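# Find an amber-lit server or park at the charger

## Task

Look along the aisle for a server whose front display glows amber rather than blue. If one is found, finish standing before its cabinet so that this server sits at the precise centre of the head_camera image, upright with no sideways roll, viewed face-on, sharp and unobstructed. If none is found, finish parked square within the taped charging area, near the wall charger, with either the robot's front or its back toward it. In both cases every object must be left where it began and nothing may be held. The robot must not fall or finish leaning, or the task fails. During the final second after everything has settled, the arms, hands and torso must touch nothing, and the base must not touch anything movable such as a part, box, cart, lid or drawer; breaking this costs a penalty.

## Robot and tools

Robot: a Rainbow Robotics RB-Y1. It has a wheeled base with two drive wheels and two rear casters, a folding torso (the lower part, the leg, bends at ankle, knee and hip), a head carrying head_camera, and two 7-joint arms with parallel grippers, each carrying a wrist camera (left_wrist_camera, right_wrist_camera). The base is 0.66 m long and 0.58 m wide, and its front edge sits 0.10 m ahead of the drive axle. It cannot move sideways.

Frames: the base frame has its origin on the floor midway between the drive wheels, with x forward, y left and z up. The chest, left_hand and right_hand positions are reported in this frame. A hand point lies between the finger pads; the fingers point along its -z and close along its x. Reported hand positions can be off, especially at long reach. Odometry is the base frame as it was at scene start, and it counts wheel turns only, so wheel slip shows up as travel. Heading runs from -3.142 to 3.142, with left positive.

execute_actions: "actions" is a list holding one action or none; an empty list just returns state and images. An action may contain "base", "joints", or both.
- "base" takes exactly one key. {"translate_m": d} is a relative straight drive of d metres, forward positive, from -3 to 3. {"rotate_rad": d} is a relative turn in place, left (counter-clockwise) positive, from -3.2 to 3.2. Base offsets count from the base position in the most recent state report.
- "joints" is one dict for the whole robot, keyed by joint name, and each value is an absolute target. Ranges, in rad unless noted:
  - torso_squat_rad 0 to 1.2 (more lowers the chest); torso_shift_rad -0.3 to 0.6 (hips forward); torso_pitch_rad -0.2 to 1.4 (bow forward); torso_yaw_rad -1.5 to 1.5 (left).
  - left_shoulder_pitch_rad and right_shoulder_pitch_rad -2.356 to 2.356 (negative swings forward and up).
  - left_shoulder_roll_rad 0 to 3.141; right_shoulder_roll_rad -3.141 to 0 (outward lift).
  - Both shoulder_yaw -2.094 to 2.094; both elbow -2.617 to 0.01 (negative bends); both forearm_roll -3.141 to 3.141; both wrist_pitch -1.57 to 1.919; both hand_roll -2.705 to 2.705.
  - left_gripper_m and right_gripper_m 0 to 0.1 m of opening.
  - head_pan_rad -0.523 to 0.523 (left positive, relative to the chest); head_tilt_rad -0.35 to 1.57 (positive looks down).
  - Torso combinations must also hold: squat+shift<=1.52; squat-shift+pitch<=1.57; shift+0.5pitch-0.4squat<=0.7; shift+0.3pitch-0.5squat<=0.39. If one is broken, the commanded torso joints stop partway and report off_target.
- "speeds" can lower the top speed for this action: translate_m 0.05 to 0.4 m/s, rotate_rad 0.1 to 1.509 rad/s. The defaults are the maximums. A base move needing more than 8.667 s is refused.
- "min_time_s" (0.1 to 8) sets a floor on how long each arm and head motion takes.
- "cameras" chooses which images come back: head_camera, left_wrist_camera, right_wrist_camera, or all (the default). An empty list returns none.
Unknown keys or out-of-range numbers get the whole call refused, and nothing moves. Joints or base left out of an action may keep pushing toward earlier targets.

wait {seconds 0 to 10} lets the simulation run and returns state and images. zoom_image {camera, region [x0,y0,x1,y1] in pixels, origin at top-left, at most 504x504} enlarges part of the latest full image; it is useful for judging display colour. read_manual returns licence text only. finished_scene {scene} ends the scene for good and reports success.

Result lines: joint_positions gives current values. base_status and joint_status describe how each motion ended:
- done: for the base, the wheels turned the full amount, even if they slipped.
- off_target: the motion settled away from its target and may still be pushing.
- contact_stop: an arm or the torso hit something firm.
- time_out, stopped_with_arm: the motion was cut short.
- limit_stop_at_own_body: a self-collision guard stopped it before contact.
- limit_stop_at_<name>: a built-in limit stopped it.
- limit_stop_at_motor_heat: an overheated motor stopped it.
After a stop, the joint keeps its resting place. A contact stop, time_out or stopped_with_arm in the torso group or an arm group halts that whole group. "joint command not followed" with a cause line means an arm's targets were withheld to avoid arm self-collision or arm-to-arm collision; the cause line says what to send. on_its_own lists uncommanded parts, and "held at" there is a target, not the actual position. MOTOR HOT warns from 65 °C; an OVER-TEMPERATURE FAULT at 80 °C brakes the arm. A torque fault freezes the robot for 10 s. After any of these faults, send the targets again.

Cautions: the base does not stop on collision and can keep pushing or spin its wheels; the bent leg can reach past the front edge. When a stop occurs, back off the arms first, then the torso, each in its own action. Never let the arms strike or press on each other. Avoid pushing or knocking furniture or objects, dropping anything, and leaning far forward with load. For this task the arms can stay tucked in; mainly drive the base and aim the head. Check that the head camera is level, with head pan and torso yaw near 0 and no roll. Finish with the arms clear of everything.

Each tool is called in YAML: its name, and indented under it one key for each argument.

## Session

I'll start by looking at the current state and images.

execute_actions:
  actions: []

Scene clock: 0.00 s.
base_odometry: x=+0.000 y=+0.000 heading=+0.000 (m, m, rad; odometry frame)
base_status: not commanded
joint_positions: torso_squat_rad=+0.350 torso_shift_rad=+0.000 torso_pitch_rad=+0.001 torso_yaw_rad=+0.000 left_shoulder_pitch_rad=-0.016 left_shoulder_roll_rad=+0.030 left_shoulder_yaw_rad=-0.054 left_elbow_rad=-0.269 left_forearm_roll_rad=+0.041 left_wrist_pitch_rad=+0.000 left_hand_roll_rad=+0.048 left_gripper_m=+0.100 right_shoulder_pitch_rad=-0.045 right_shoulder_roll_rad=-0.011 right_shoulder_yaw_rad=-0.005 right_elbow_rad=-0.175 right_forearm_roll_rad=-0.015 right_wrist_pitch_rad=+0.036 right_hand_roll_rad=-0.004 right_gripper_m=+0.101 head_pan_rad=+0.000 head_tilt_rad=+0.399
joint_status: not commanded
chest: x=-0.2278 y=-0.0005 z=+1.2476 quat_wxyz=(+1.000, +0.000, +0.001, +0.000) (m; base frame)
left_hand: x=-0.0875 y=+0.2345 z=+0.5763 quat_wxyz=(+0.990, +0.005, -0.141, +0.013) (m; base frame)
right_hand: x=-0.1198 y=-0.2272 z=+0.5695 quat_wxyz=(+0.996, -0.004, -0.089, -0.004) (m; base frame)
pictures: head_camera, left_wrist_camera, right_wrist_camera
Images, in order (width x height): head_camera 896x504, left_wrist_camera 644x364, right_wrist_camera 644x364.

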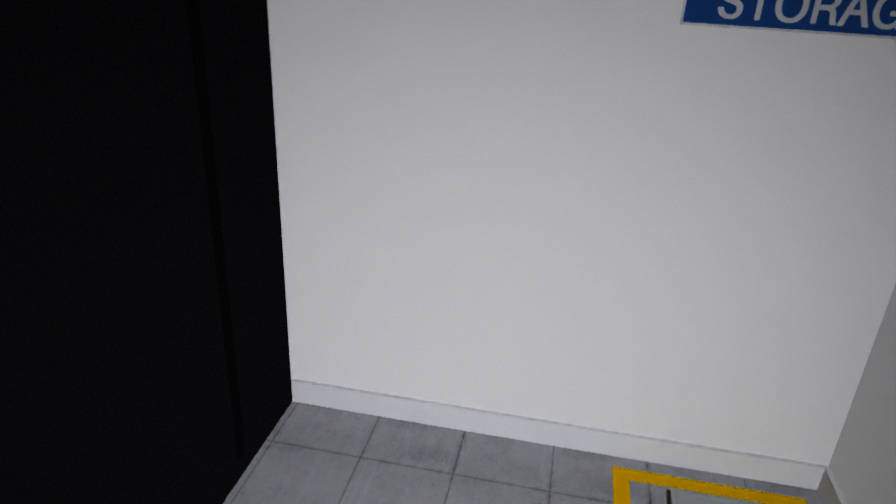

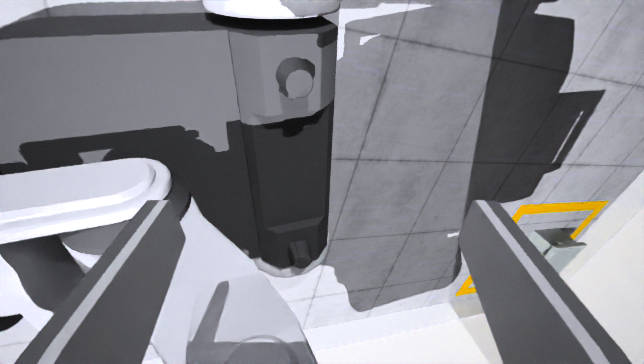

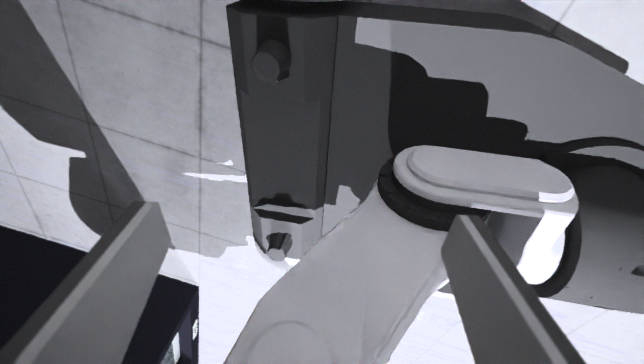

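execute_actions:
  actions:
    - {"joints": {"head_pan_rad": -0.5, "head_tilt_rad": 0.2}}
  cameras: ["head_camera"]

Scene clock: 1.37 s.
base_odometry: x=+0.000 y=+0.000 heading=+0.000 (m, m, rad; odometry frame)
base_status: not commanded
joint_positions: torso_squat_rad=+0.350 torso_shift_rad=+0.000 torso_pitch_rad=+0.001 torso_yaw_rad=+0.000 left_shoulder_pitch_rad=-0.016 left_shoulder_roll_rad=+0.030 left_shoulder_yaw_rad=-0.054 left_elbow_rad=-0.269 left_forearm_roll_rad=+0.041 left_wrist_pitch_rad=+0.000 left_hand_roll_rad=+0.048 left_gripper_m=+0.100 right_shoulder_pitch_rad=-0.045 right_shoulder_roll_rad=-0.011 right_shoulder_yaw_rad=-0.005 right_elbow_rad=-0.175 right_forearm_roll_rad=-0.015 right_wrist_pitch_rad=+0.036 right_hand_roll_rad=-0.004 right_gripper_m=+0.101 head_pan_rad=-0.500 head_tilt_rad=+0.200
joint_status: all done
chest: x=-0.2278 y=-0.0005 z=+1.2476 quat_wxyz=(+1.000, +0.000, +0.001, +0.000) (m; base frame)
left_hand: x=-0.0875 y=+0.2345 z=+0.5763 quat_wxyz=(+0.990, +0.005, -0.141, +0.013) (m; base frame)
right_hand: x=-0.1198 y=-0.2272 z=+0.5695 quat_wxyz=(+0.996, -0.004, -0.089, -0.004) (m; base frame)
pictures: head_camera
Images, in order (width x height): head_camera 896x504.

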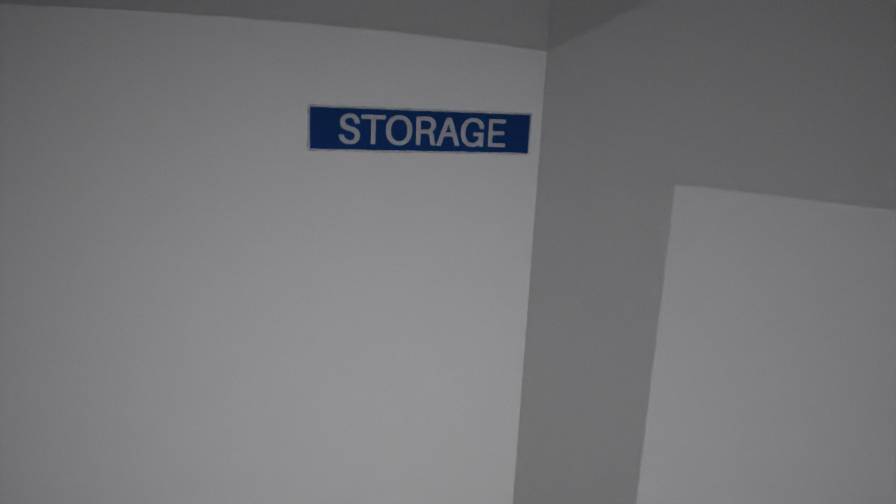

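execute_actions:
  actions:
    - {"joints": {"head_pan_rad": 0.5, "head_tilt_rad": 0.2, "torso_yaw_rad": 1.0}}
  cameras: ["head_camera"]

Scene clock: 3.83 s.
base_odometry: x=+0.000 y=+0.000 heading=+0.000 (m, m, rad; odometry frame)
base_status: not commanded
joint_positions: torso_squat_rad=+0.350 torso_shift_rad=+0.000 torso_pitch_rad=+0.001 torso_yaw_rad=+0.756 left_shoulder_pitch_rad=-0.015 left_shoulder_roll_rad=+0.030 left_shoulder_yaw_rad=-0.054 left_elbow_rad=-0.268 left_forearm_roll_rad=+0.041 left_wrist_pitch_rad=+0.000 left_hand_roll_rad=+0.048 left_gripper_m=+0.100 right_shoulder_pitch_rad=-0.045 right_shoulder_roll_rad=-0.011 right_shoulder_yaw_rad=-0.005 right_elbow_rad=-0.175 right_forearm_roll_rad=-0.015 right_wrist_pitch_rad=+0.036 right_hand_roll_rad=-0.004 right_gripper_m=+0.101 head_pan_rad=+0.500 head_tilt_rad=+0.200
joint_status: torso_yaw_rad limit_stop_at_own_body (moved +0.756 of +1.000); the others done
on_its_own: torso_yaw_rad is held at +0.756, not at your +1.000, since a limit_stop_at_own_body
chest: x=-0.2278 y=-0.0005 z=+1.2476 quat_wxyz=(+0.929, +0.000, +0.000, +0.369) (m; base frame)
left_hand: x=-0.2871 y=+0.2671 z=+0.5765 quat_wxyz=(+0.915, +0.057, -0.129, +0.377) (m; base frame)
right_hand: x=+0.0064 y=-0.0906 z=+0.5694 quat_wxyz=(+0.927, +0.030, -0.085, +0.364) (m; base frame)
pictures: head_camera
Images, in order (width x height): head_camera 896x504.

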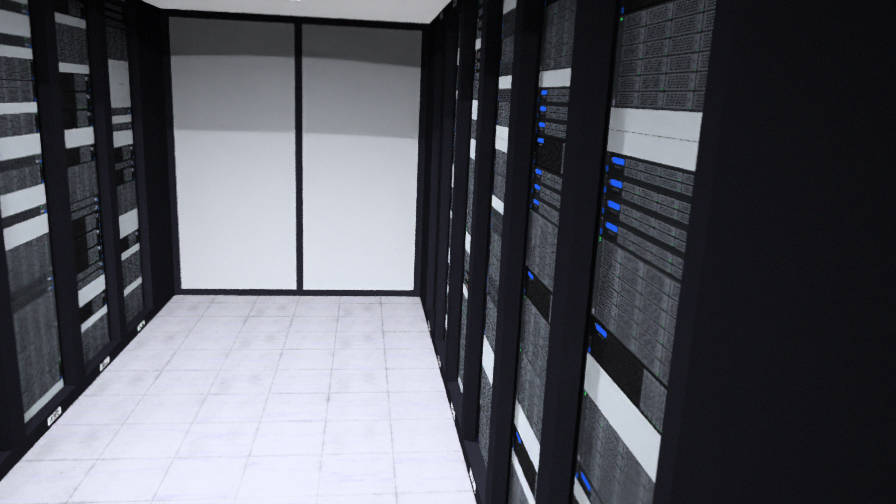

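zoom_image:
  camera: "head_camera"
  region: [420, 0, 720, 504]

Region (420, 0, 720, 504) of head_camera's 896x504 image, scaled by 1.000; it fills the left 300 columns of this view, and the rest is white.

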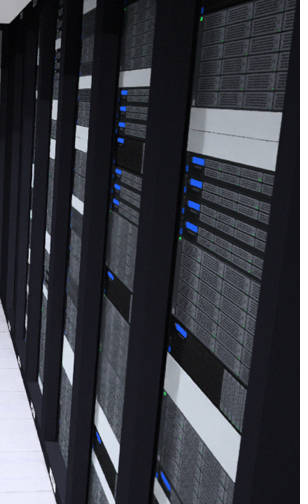

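execute_actions:
  actions:
    - {"base": {"rotate_rad": 1.5708}, "joints": {"head_pan_rad": 0.0, "head_tilt_rad": 0.1, "torso_yaw_rad": 0.0}}
  cameras: ["head_camera"]

Scene clock: 9.50 s.
base_odometry: x=+0.000 y=+0.000 heading=+1.570 (m, m, rad; odometry frame)
base_status: done
joint_positions: torso_squat_rad=+0.350 torso_shift_rad=+0.000 torso_pitch_rad=+0.001 torso_yaw_rad=+0.000 left_shoulder_pitch_rad=-0.016 left_shoulder_roll_rad=+0.030 left_shoulder_yaw_rad=-0.054 left_elbow_rad=-0.269 left_forearm_roll_rad=+0.041 left_wrist_pitch_rad=+0.000 left_hand_roll_rad=+0.048 left_gripper_m=+0.100 right_shoulder_pitch_rad=-0.044 right_shoulder_roll_rad=-0.011 right_shoulder_yaw_rad=-0.005 right_elbow_rad=-0.175 right_forearm_roll_rad=-0.015 right_wrist_pitch_rad=+0.036 right_hand_roll_rad=-0.004 right_gripper_m=+0.101 head_pan_rad=+0.000 head_tilt_rad=+0.100
joint_status: all done
chest: x=-0.2278 y=-0.0005 z=+1.2476 quat_wxyz=(+1.000, +0.000, +0.001, +0.000) (m; base frame)
left_hand: x=-0.0874 y=+0.2345 z=+0.5763 quat_wxyz=(+0.990, +0.005, -0.141, +0.012) (m; base frame)
right_hand: x=-0.1200 y=-0.2272 z=+0.5695 quat_wxyz=(+0.996, -0.004, -0.089, -0.004) (m; base frame)
pictures: head_camera
Images, in order (width x height): head_camera 896x504.

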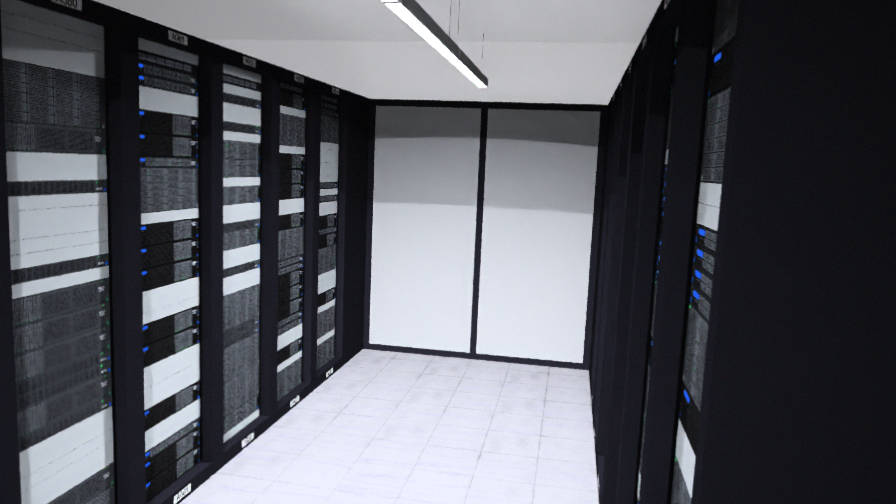

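zoom_image:
  camera: "head_camera"
  region: [0, 0, 380, 504]

Region (0, 0, 380, 504) of head_camera's 896x504 image, scaled by 1.000; it fills the left 380 columns of this view, and the rest is white.

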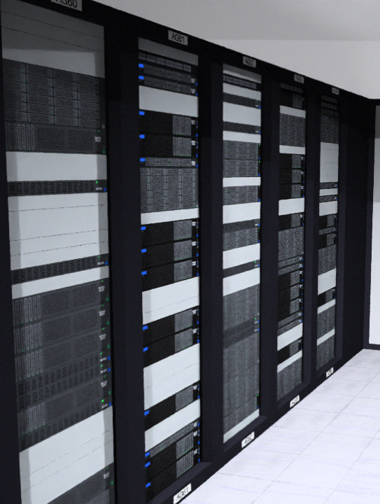

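execute_actions:
  actions:
    - {"base": {"translate_m": 1.0}, "joints": {"head_pan_rad": 0.5, "head_tilt_rad": 0.15}}
  cameras: ["head_camera"]

Scene clock: 16.97 s.
base_odometry: x=+0.000 y=+1.000 heading=+1.571 (m, m, rad; odometry frame)
base_status: done
joint_positions: torso_squat_rad=+0.350 torso_shift_rad=+0.000 torso_pitch_rad=+0.001 torso_yaw_rad=+0.000 left_shoulder_pitch_rad=-0.016 left_shoulder_roll_rad=+0.030 left_shoulder_yaw_rad=-0.054 left_elbow_rad=-0.269 left_forearm_roll_rad=+0.041 left_wrist_pitch_rad=+0.000 left_hand_roll_rad=+0.048 left_gripper_m=+0.100 right_shoulder_pitch_rad=-0.045 right_shoulder_roll_rad=-0.011 right_shoulder_yaw_rad=-0.005 right_elbow_rad=-0.175 right_forearm_roll_rad=-0.015 right_wrist_pitch_rad=+0.036 right_hand_roll_rad=-0.004 right_gripper_m=+0.101 head_pan_rad=+0.500 head_tilt_rad=+0.150
joint_status: all done
chest: x=-0.2277 y=-0.0005 z=+1.2476 quat_wxyz=(+1.000, +0.000, +0.001, +0.000) (m; base frame)
left_hand: x=-0.0874 y=+0.2345 z=+0.5763 quat_wxyz=(+0.990, +0.005, -0.141, +0.012) (m; base frame)
right_hand: x=-0.1198 y=-0.2272 z=+0.5695 quat_wxyz=(+0.996, -0.004, -0.090, -0.004) (m; base frame)
pictures: head_camera
Images, in order (width x height): head_camera 896x504.

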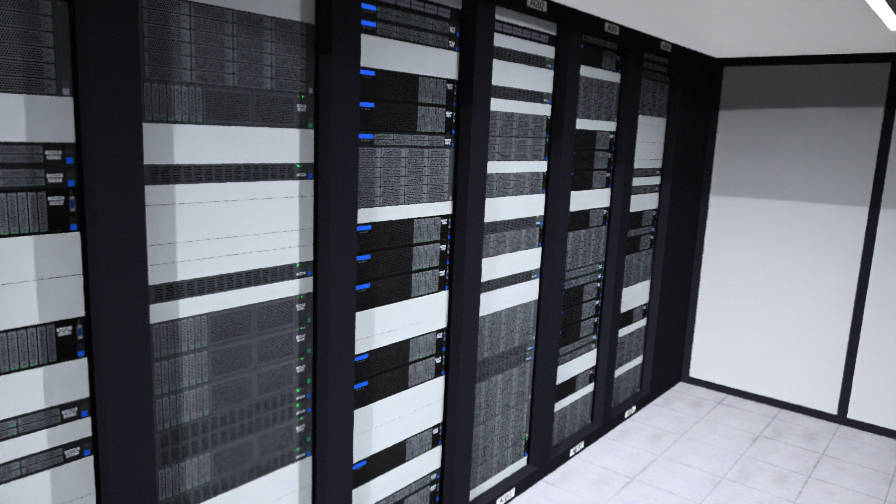

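zoom_image:
  camera: "head_camera"
  region: [440, 0, 720, 504]

Region (440, 0, 720, 504) of head_camera's 896x504 image, scaled by 1.000.

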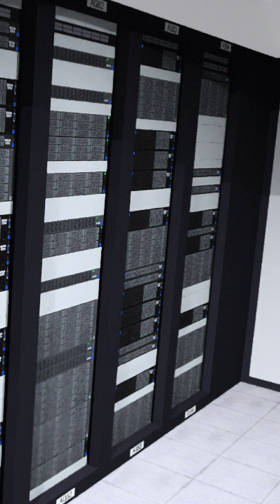

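execute_actions:
  actions:
    - {"joints": {"head_pan_rad": -0.5, "head_tilt_rad": 0.15}}
  cameras: ["head_camera"]

Scene clock: 18.87 s.
base_odometry: x=+0.000 y=+1.000 heading=+1.571 (m, m, rad; odometry frame)
base_status: not commanded
joint_positions: torso_squat_rad=+0.350 torso_shift_rad=+0.000 torso_pitch_rad=+0.001 torso_yaw_rad=+0.000 left_shoulder_pitch_rad=-0.016 left_shoulder_roll_rad=+0.030 left_shoulder_yaw_rad=-0.054 left_elbow_rad=-0.269 left_forearm_roll_rad=+0.041 left_wrist_pitch_rad=+0.000 left_hand_roll_rad=+0.048 left_gripper_m=+0.100 right_shoulder_pitch_rad=-0.045 right_shoulder_roll_rad=-0.011 right_shoulder_yaw_rad=-0.005 right_elbow_rad=-0.175 right_forearm_roll_rad=-0.015 right_wrist_pitch_rad=+0.036 right_hand_roll_rad=-0.004 right_gripper_m=+0.101 head_pan_rad=-0.500 head_tilt_rad=+0.150
joint_status: all done
chest: x=-0.2277 y=-0.0005 z=+1.2476 quat_wxyz=(+1.000, +0.000, +0.001, +0.000) (m; base frame)
left_hand: x=-0.0874 y=+0.2345 z=+0.5763 quat_wxyz=(+0.990, +0.005, -0.141, +0.012) (m; base frame)
right_hand: x=-0.1198 y=-0.2272 z=+0.5695 quat_wxyz=(+0.996, -0.004, -0.090, -0.004) (m; base frame)
pictures: head_camera
Images, in order (width x height): head_camera 896x504.

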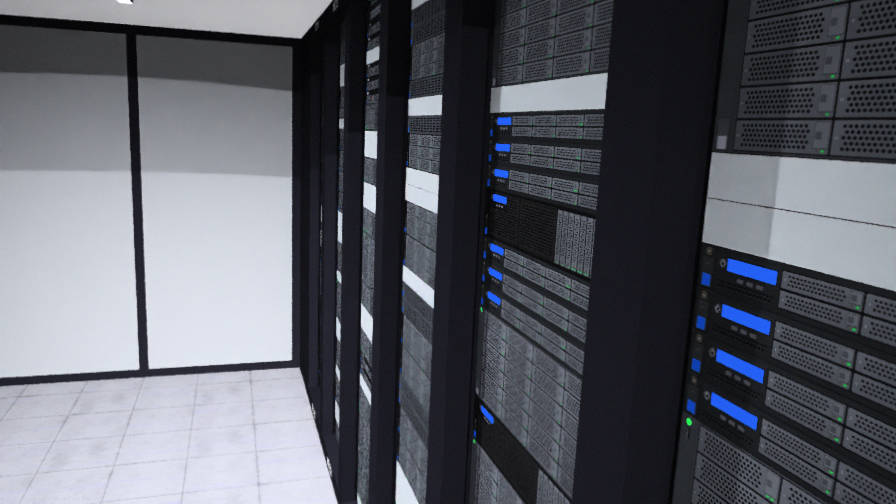

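execute_actions:
  actions:
    - {"base": {"translate_m": 1.3}, "joints": {"head_pan_rad": -0.5, "head_tilt_rad": 0.15}}
  cameras: ["head_camera"]

Scene clock: 24.30 s.
base_odometry: x=-0.001 y=+2.300 heading=+1.572 (m, m, rad; odometry frame)
base_status: done
joint_positions: torso_squat_rad=+0.350 torso_shift_rad=+0.000 torso_pitch_rad=+0.001 torso_yaw_rad=+0.000 left_shoulder_pitch_rad=-0.016 left_shoulder_roll_rad=+0.030 left_shoulder_yaw_rad=-0.054 left_elbow_rad=-0.269 left_forearm_roll_rad=+0.041 left_wrist_pitch_rad=+0.000 left_hand_roll_rad=+0.048 left_gripper_m=+0.100 right_shoulder_pitch_rad=-0.045 right_shoulder_roll_rad=-0.011 right_shoulder_yaw_rad=-0.005 right_elbow_rad=-0.175 right_forearm_roll_rad=-0.015 right_wrist_pitch_rad=+0.036 right_hand_roll_rad=-0.004 right_gripper_m=+0.101 head_pan_rad=-0.500 head_tilt_rad=+0.150
joint_status: all done
chest: x=-0.2277 y=-0.0005 z=+1.2476 quat_wxyz=(+1.000, +0.000, +0.001, +0.000) (m; base frame)
left_hand: x=-0.0874 y=+0.2345 z=+0.5763 quat_wxyz=(+0.990, +0.005, -0.141, +0.012) (m; base frame)
right_hand: x=-0.1198 y=-0.2272 z=+0.5695 quat_wxyz=(+0.996, -0.004, -0.089, -0.004) (m; base frame)
pictures: head_camera
Images, in order (width x height): head_camera 896x504.

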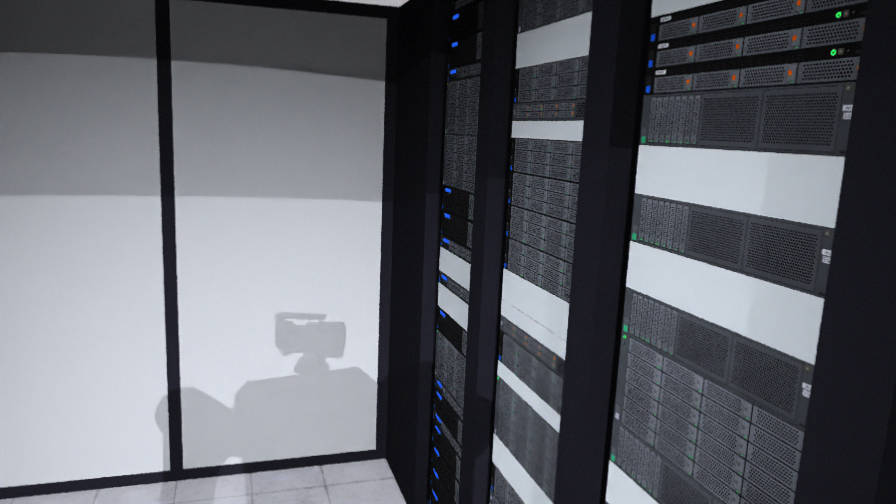

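execute_actions:
  actions:
    - {"joints": {"head_pan_rad": 0.5, "head_tilt_rad": 0.15}}
  cameras: ["head_camera"]

Scene clock: 25.97 s.
base_odometry: x=-0.001 y=+2.300 heading=+1.572 (m, m, rad; odometry frame)
base_status: not commanded
joint_positions: torso_squat_rad=+0.350 torso_shift_rad=+0.000 torso_pitch_rad=+0.001 torso_yaw_rad=+0.000 left_shoulder_pitch_rad=-0.016 left_shoulder_roll_rad=+0.030 left_shoulder_yaw_rad=-0.054 left_elbow_rad=-0.269 left_forearm_roll_rad=+0.041 left_wrist_pitch_rad=+0.000 left_hand_roll_rad=+0.048 left_gripper_m=+0.100 right_shoulder_pitch_rad=-0.045 right_shoulder_roll_rad=-0.011 right_shoulder_yaw_rad=-0.005 right_elbow_rad=-0.175 right_forearm_roll_rad=-0.015 right_wrist_pitch_rad=+0.036 right_hand_roll_rad=-0.004 right_gripper_m=+0.101 head_pan_rad=+0.500 head_tilt_rad=+0.150
joint_status: all done
chest: x=-0.2277 y=-0.0005 z=+1.2476 quat_wxyz=(+1.000, +0.000, +0.001, +0.000) (m; base frame)
left_hand: x=-0.0874 y=+0.2345 z=+0.5763 quat_wxyz=(+0.990, +0.005, -0.141, +0.012) (m; base frame)
right_hand: x=-0.1198 y=-0.2272 z=+0.5695 quat_wxyz=(+0.996, -0.004, -0.089, -0.004) (m; base frame)
pictures: head_camera
Images, in order (width x height): head_camera 896x504.

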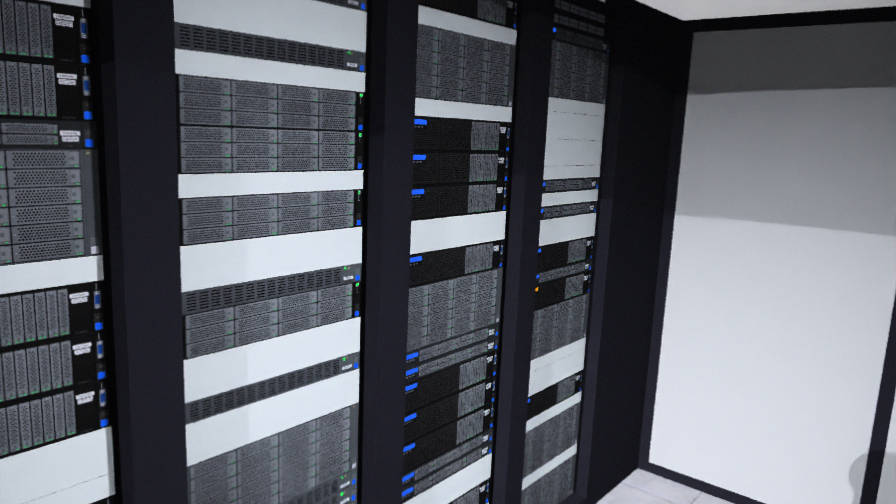

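zoom_image:
  camera: "head_camera"
  region: [480, 150, 680, 400]

Region (480, 150, 680, 400) of head_camera's 896x504 image, scaled by 2.016, with more detail than that image has; it fills the left 403 columns of this view, and the rest is white.

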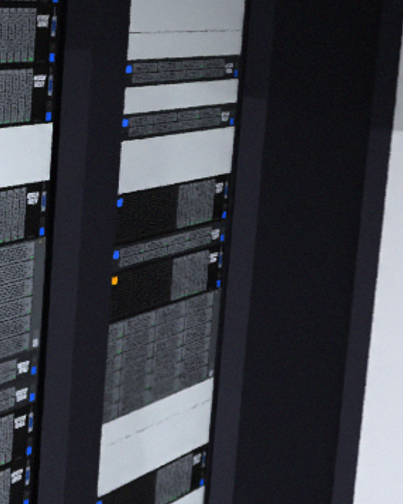

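execute_actions:
  actions:
    - {"base": {"translate_m": 2.0}, "joints": {"head_pan_rad": 0.5, "head_tilt_rad": 0.25}}
  cameras: ["head_camera"]

Scene clock: 38.50 s.
base_odometry: x=-0.005 y=+4.300 heading=+1.573 (m, m, rad; odometry frame)
base_status: done
joint_positions: torso_squat_rad=+0.350 torso_shift_rad=+0.000 torso_pitch_rad=+0.001 torso_yaw_rad=+0.000 left_shoulder_pitch_rad=-0.016 left_shoulder_roll_rad=+0.030 left_shoulder_yaw_rad=-0.054 left_elbow_rad=-0.269 left_forearm_roll_rad=+0.041 left_wrist_pitch_rad=+0.000 left_hand_roll_rad=+0.048 left_gripper_m=+0.100 right_shoulder_pitch_rad=-0.045 right_shoulder_roll_rad=-0.011 right_shoulder_yaw_rad=-0.005 right_elbow_rad=-0.175 right_forearm_roll_rad=-0.015 right_wrist_pitch_rad=+0.036 right_hand_roll_rad=-0.004 right_gripper_m=+0.101 head_pan_rad=+0.500 head_tilt_rad=+0.250
joint_status: all done
chest: x=-0.2277 y=-0.0005 z=+1.2476 quat_wxyz=(+1.000, +0.000, +0.001, +0.000) (m; base frame)
left_hand: x=-0.0874 y=+0.2345 z=+0.5763 quat_wxyz=(+0.990, +0.005, -0.141, +0.012) (m; base frame)
right_hand: x=-0.1198 y=-0.2272 z=+0.5695 quat_wxyz=(+0.996, -0.004, -0.089, -0.004) (m; base frame)
pictures: head_camera
Images, in order (width x height): head_camera 896x504.

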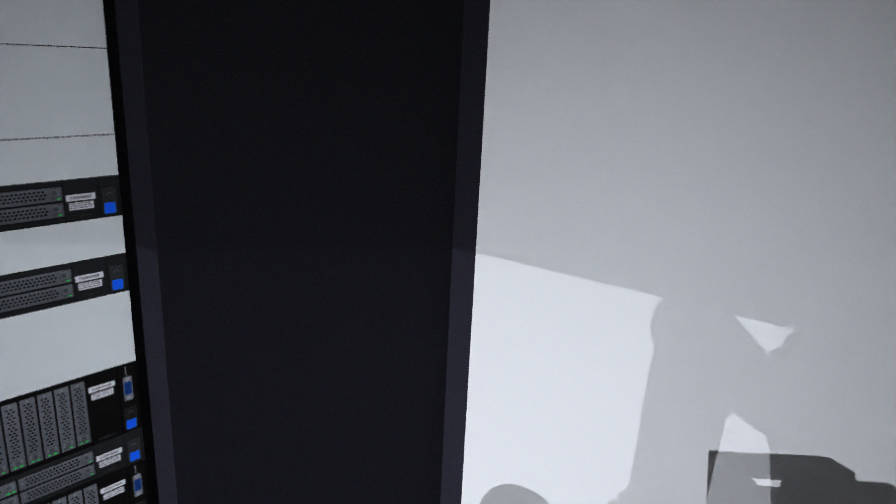

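execute_actions:
  actions:
    - {"joints": {"head_pan_rad": 0.0, "head_tilt_rad": 0.9}}

Scene clock: 39.90 s.
base_odometry: x=-0.005 y=+4.300 heading=+1.573 (m, m, rad; odometry frame)
base_status: not commanded
joint_positions: torso_squat_rad=+0.350 torso_shift_rad=+0.000 torso_pitch_rad=+0.001 torso_yaw_rad=+0.000 left_shoulder_pitch_rad=-0.016 left_shoulder_roll_rad=+0.030 left_shoulder_yaw_rad=-0.054 left_elbow_rad=-0.269 left_forearm_roll_rad=+0.041 left_wrist_pitch_rad=+0.000 left_hand_roll_rad=+0.048 left_gripper_m=+0.100 right_shoulder_pitch_rad=-0.045 right_shoulder_roll_rad=-0.011 right_shoulder_yaw_rad=-0.005 right_elbow_rad=-0.175 right_forearm_roll_rad=-0.015 right_wrist_pitch_rad=+0.036 right_hand_roll_rad=-0.004 right_gripper_m=+0.101 head_pan_rad=+0.000 head_tilt_rad=+0.900
joint_status: all done
chest: x=-0.2277 y=-0.0005 z=+1.2476 quat_wxyz=(+1.000, +0.000, +0.001, +0.000) (m; base frame)
left_hand: x=-0.0874 y=+0.2345 z=+0.5763 quat_wxyz=(+0.990, +0.005, -0.141, +0.012) (m; base frame)
right_hand: x=-0.1198 y=-0.2272 z=+0.5695 quat_wxyz=(+0.996, -0.004, -0.089, -0.004) (m; base frame)
pictures: head_camera, left_wrist_camera, right_wrist_camera
Images, in order (width x height): head_camera 896x504, left_wrist_camera 644x364, right_wrist_camera 644x364.

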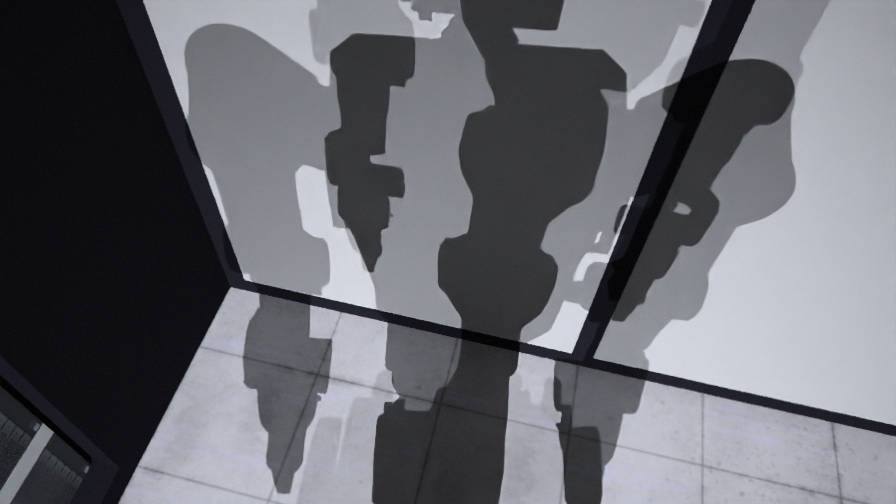

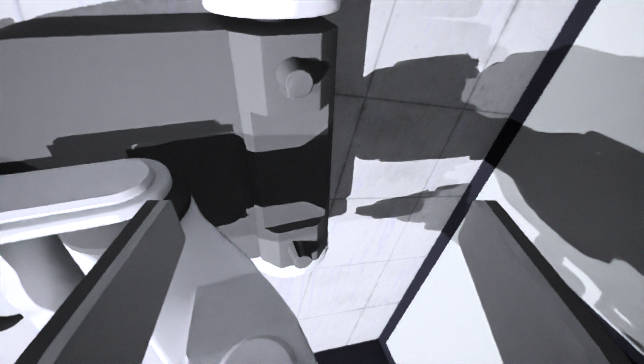

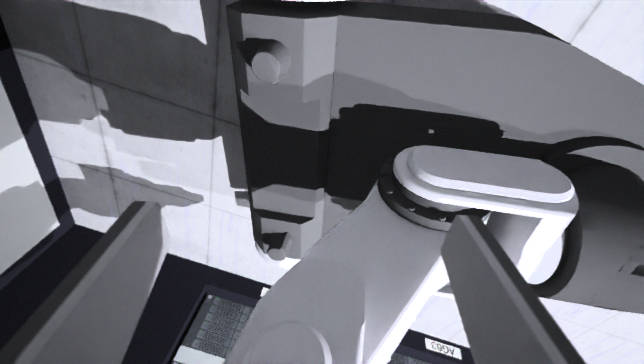

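execute_actions:
  actions:
    - {"base": {"rotate_rad": 1.36}, "joints": {"head_pan_rad": 0.0, "head_tilt_rad": 0.45}}
  cameras: ["head_camera"]

Scene clock: 47.27 s.
base_odometry: x=-0.005 y=+4.300 heading=+2.932 (m, m, rad; odometry frame)
base_status: done
joint_positions: torso_squat_rad=+0.350 torso_shift_rad=+0.000 torso_pitch_rad=+0.001 torso_yaw_rad=+0.000 left_shoulder_pitch_rad=-0.016 left_shoulder_roll_rad=+0.030 left_shoulder_yaw_rad=-0.054 left_elbow_rad=-0.269 left_forearm_roll_rad=+0.041 left_wrist_pitch_rad=+0.000 left_hand_roll_rad=+0.048 left_gripper_m=+0.100 right_shoulder_pitch_rad=-0.045 right_shoulder_roll_rad=-0.011 right_shoulder_yaw_rad=-0.005 right_elbow_rad=-0.175 right_forearm_roll_rad=-0.015 right_wrist_pitch_rad=+0.036 right_hand_roll_rad=-0.004 right_gripper_m=+0.101 head_pan_rad=+0.000 head_tilt_rad=+0.450
joint_status: all done
chest: x=-0.2277 y=-0.0005 z=+1.2476 quat_wxyz=(+1.000, +0.000, +0.001, +0.000) (m; base frame)
left_hand: x=-0.0874 y=+0.2345 z=+0.5763 quat_wxyz=(+0.990, +0.005, -0.141, +0.012) (m; base frame)
right_hand: x=-0.1198 y=-0.2272 z=+0.5695 quat_wxyz=(+0.996, -0.004, -0.089, -0.004) (m; base frame)
pictures: head_camera
Images, in order (width x height): head_camera 896x504.

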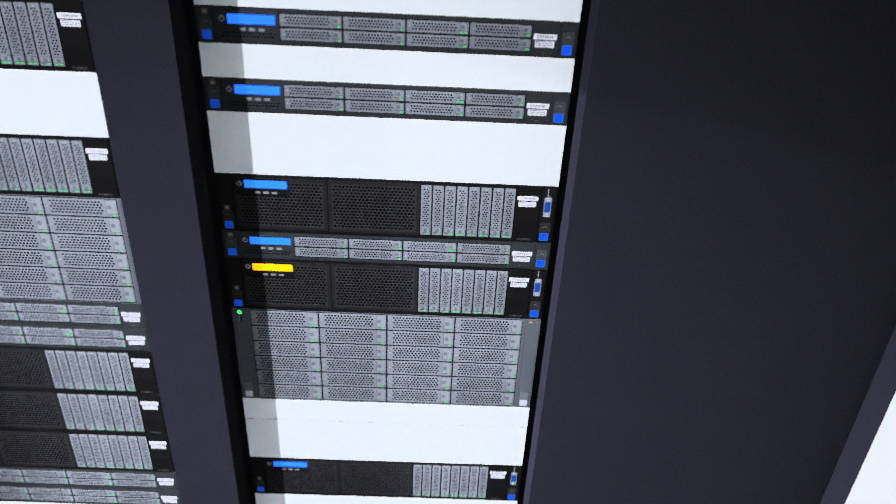

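execute_actions:
  actions:
    - {"joints": {"torso_squat_rad": 1.15, "left_shoulder_roll_rad": 0.35, "right_shoulder_roll_rad": -0.35, "head_pan_rad": 0.0, "head_tilt_rad": 0.17}}
  cameras: ["head_camera"]

Scene clock: 66.27 s.
base_odometry: x=-0.005 y=+4.300 heading=+2.932 (m, m, rad; odometry frame)
base_status: not commanded
joint_positions: torso_squat_rad=+1.150 torso_shift_rad=+0.000 torso_pitch_rad=+0.001 torso_yaw_rad=+0.000 left_shoulder_pitch_rad=-0.016 left_shoulder_roll_rad=+0.350 left_shoulder_yaw_rad=-0.054 left_elbow_rad=-0.269 left_forearm_roll_rad=+0.041 left_wrist_pitch_rad=+0.000 left_hand_roll_rad=+0.048 left_gripper_m=+0.100 right_shoulder_pitch_rad=-0.045 right_shoulder_roll_rad=-0.350 right_shoulder_yaw_rad=-0.005 right_elbow_rad=-0.175 right_forearm_roll_rad=-0.015 right_wrist_pitch_rad=+0.036 right_hand_roll_rad=-0.004 right_gripper_m=+0.101 head_pan_rad=+0.000 head_tilt_rad=+0.170
joint_status: all done
chest: x=-0.2278 y=-0.0003 z=+0.8759 quat_wxyz=(+1.000, +0.000, +0.000, +0.000) (m; base frame)
left_hand: x=-0.0866 y=+0.4711 z=+0.2479 quat_wxyz=(+0.976, +0.163, -0.142, -0.008) (m; base frame)
right_hand: x=-0.1178 y=-0.4802 z=+0.2440 quat_wxyz=(+0.981, -0.172, -0.092, +0.004) (m; base frame)
pictures: head_camera
Images, in order (width x height): head_camera 896x504.

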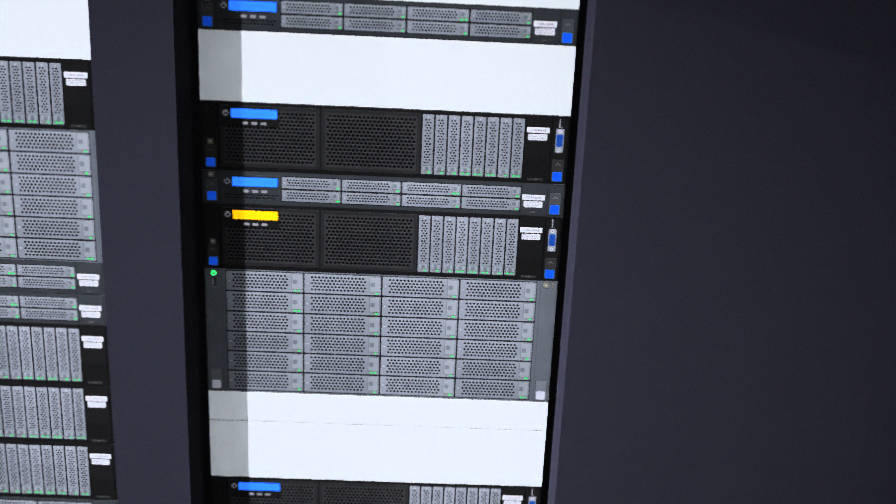

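zoom_image:
  camera: "head_camera"
  region: [196, 126, 700, 378]

Region (196, 126, 700, 378) of head_camera's 896x504 image, scaled by 1.000.

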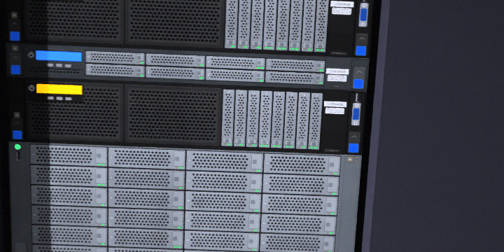

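execute_actions:
  actions: []
  cameras: ["left_wrist_camera", "right_wrist_camera"]

Scene clock: 67.23 s.
base_odometry: x=-0.005 y=+4.300 heading=+2.932 (m, m, rad; odometry frame)
base_status: not commanded
joint_positions: torso_squat_rad=+1.150 torso_shift_rad=+0.000 torso_pitch_rad=+0.001 torso_yaw_rad=+0.000 left_shoulder_pitch_rad=-0.016 left_shoulder_roll_rad=+0.350 left_shoulder_yaw_rad=-0.054 left_elbow_rad=-0.269 left_forearm_roll_rad=+0.041 left_wrist_pitch_rad=+0.000 left_hand_roll_rad=+0.048 left_gripper_m=+0.100 right_shoulder_pitch_rad=-0.045 right_shoulder_roll_rad=-0.350 right_shoulder_yaw_rad=-0.005 right_elbow_rad=-0.175 right_forearm_roll_rad=-0.015 right_wrist_pitch_rad=+0.036 right_hand_roll_rad=-0.004 right_gripper_m=+0.101 head_pan_rad=+0.000 head_tilt_rad=+0.170
joint_status: all done
chest: x=-0.2278 y=-0.0003 z=+0.8759 quat_wxyz=(+1.000, +0.000, +0.000, +0.000) (m; base frame)
left_hand: x=-0.0866 y=+0.4711 z=+0.2479 quat_wxyz=(+0.976, +0.163, -0.142, -0.008) (m; base frame)
right_hand: x=-0.1178 y=-0.4802 z=+0.2440 quat_wxyz=(+0.981, -0.172, -0.092, +0.004) (m; base frame)
pictures: left_wrist_camera, right_wrist_camera
Images, in order (width x height): left_wrist_camera 644x364, right_wrist_camera 644x364.

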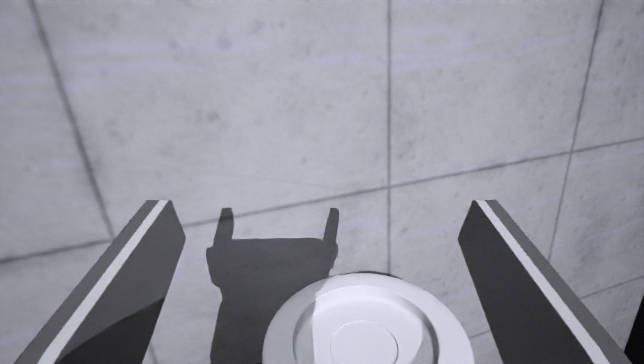

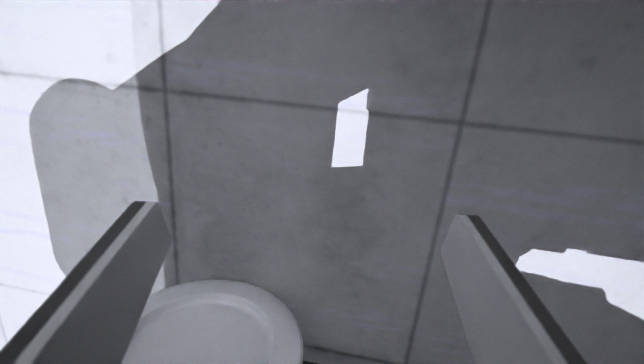

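finished_scene:
  scene: 1

The scene is finished: the task was done.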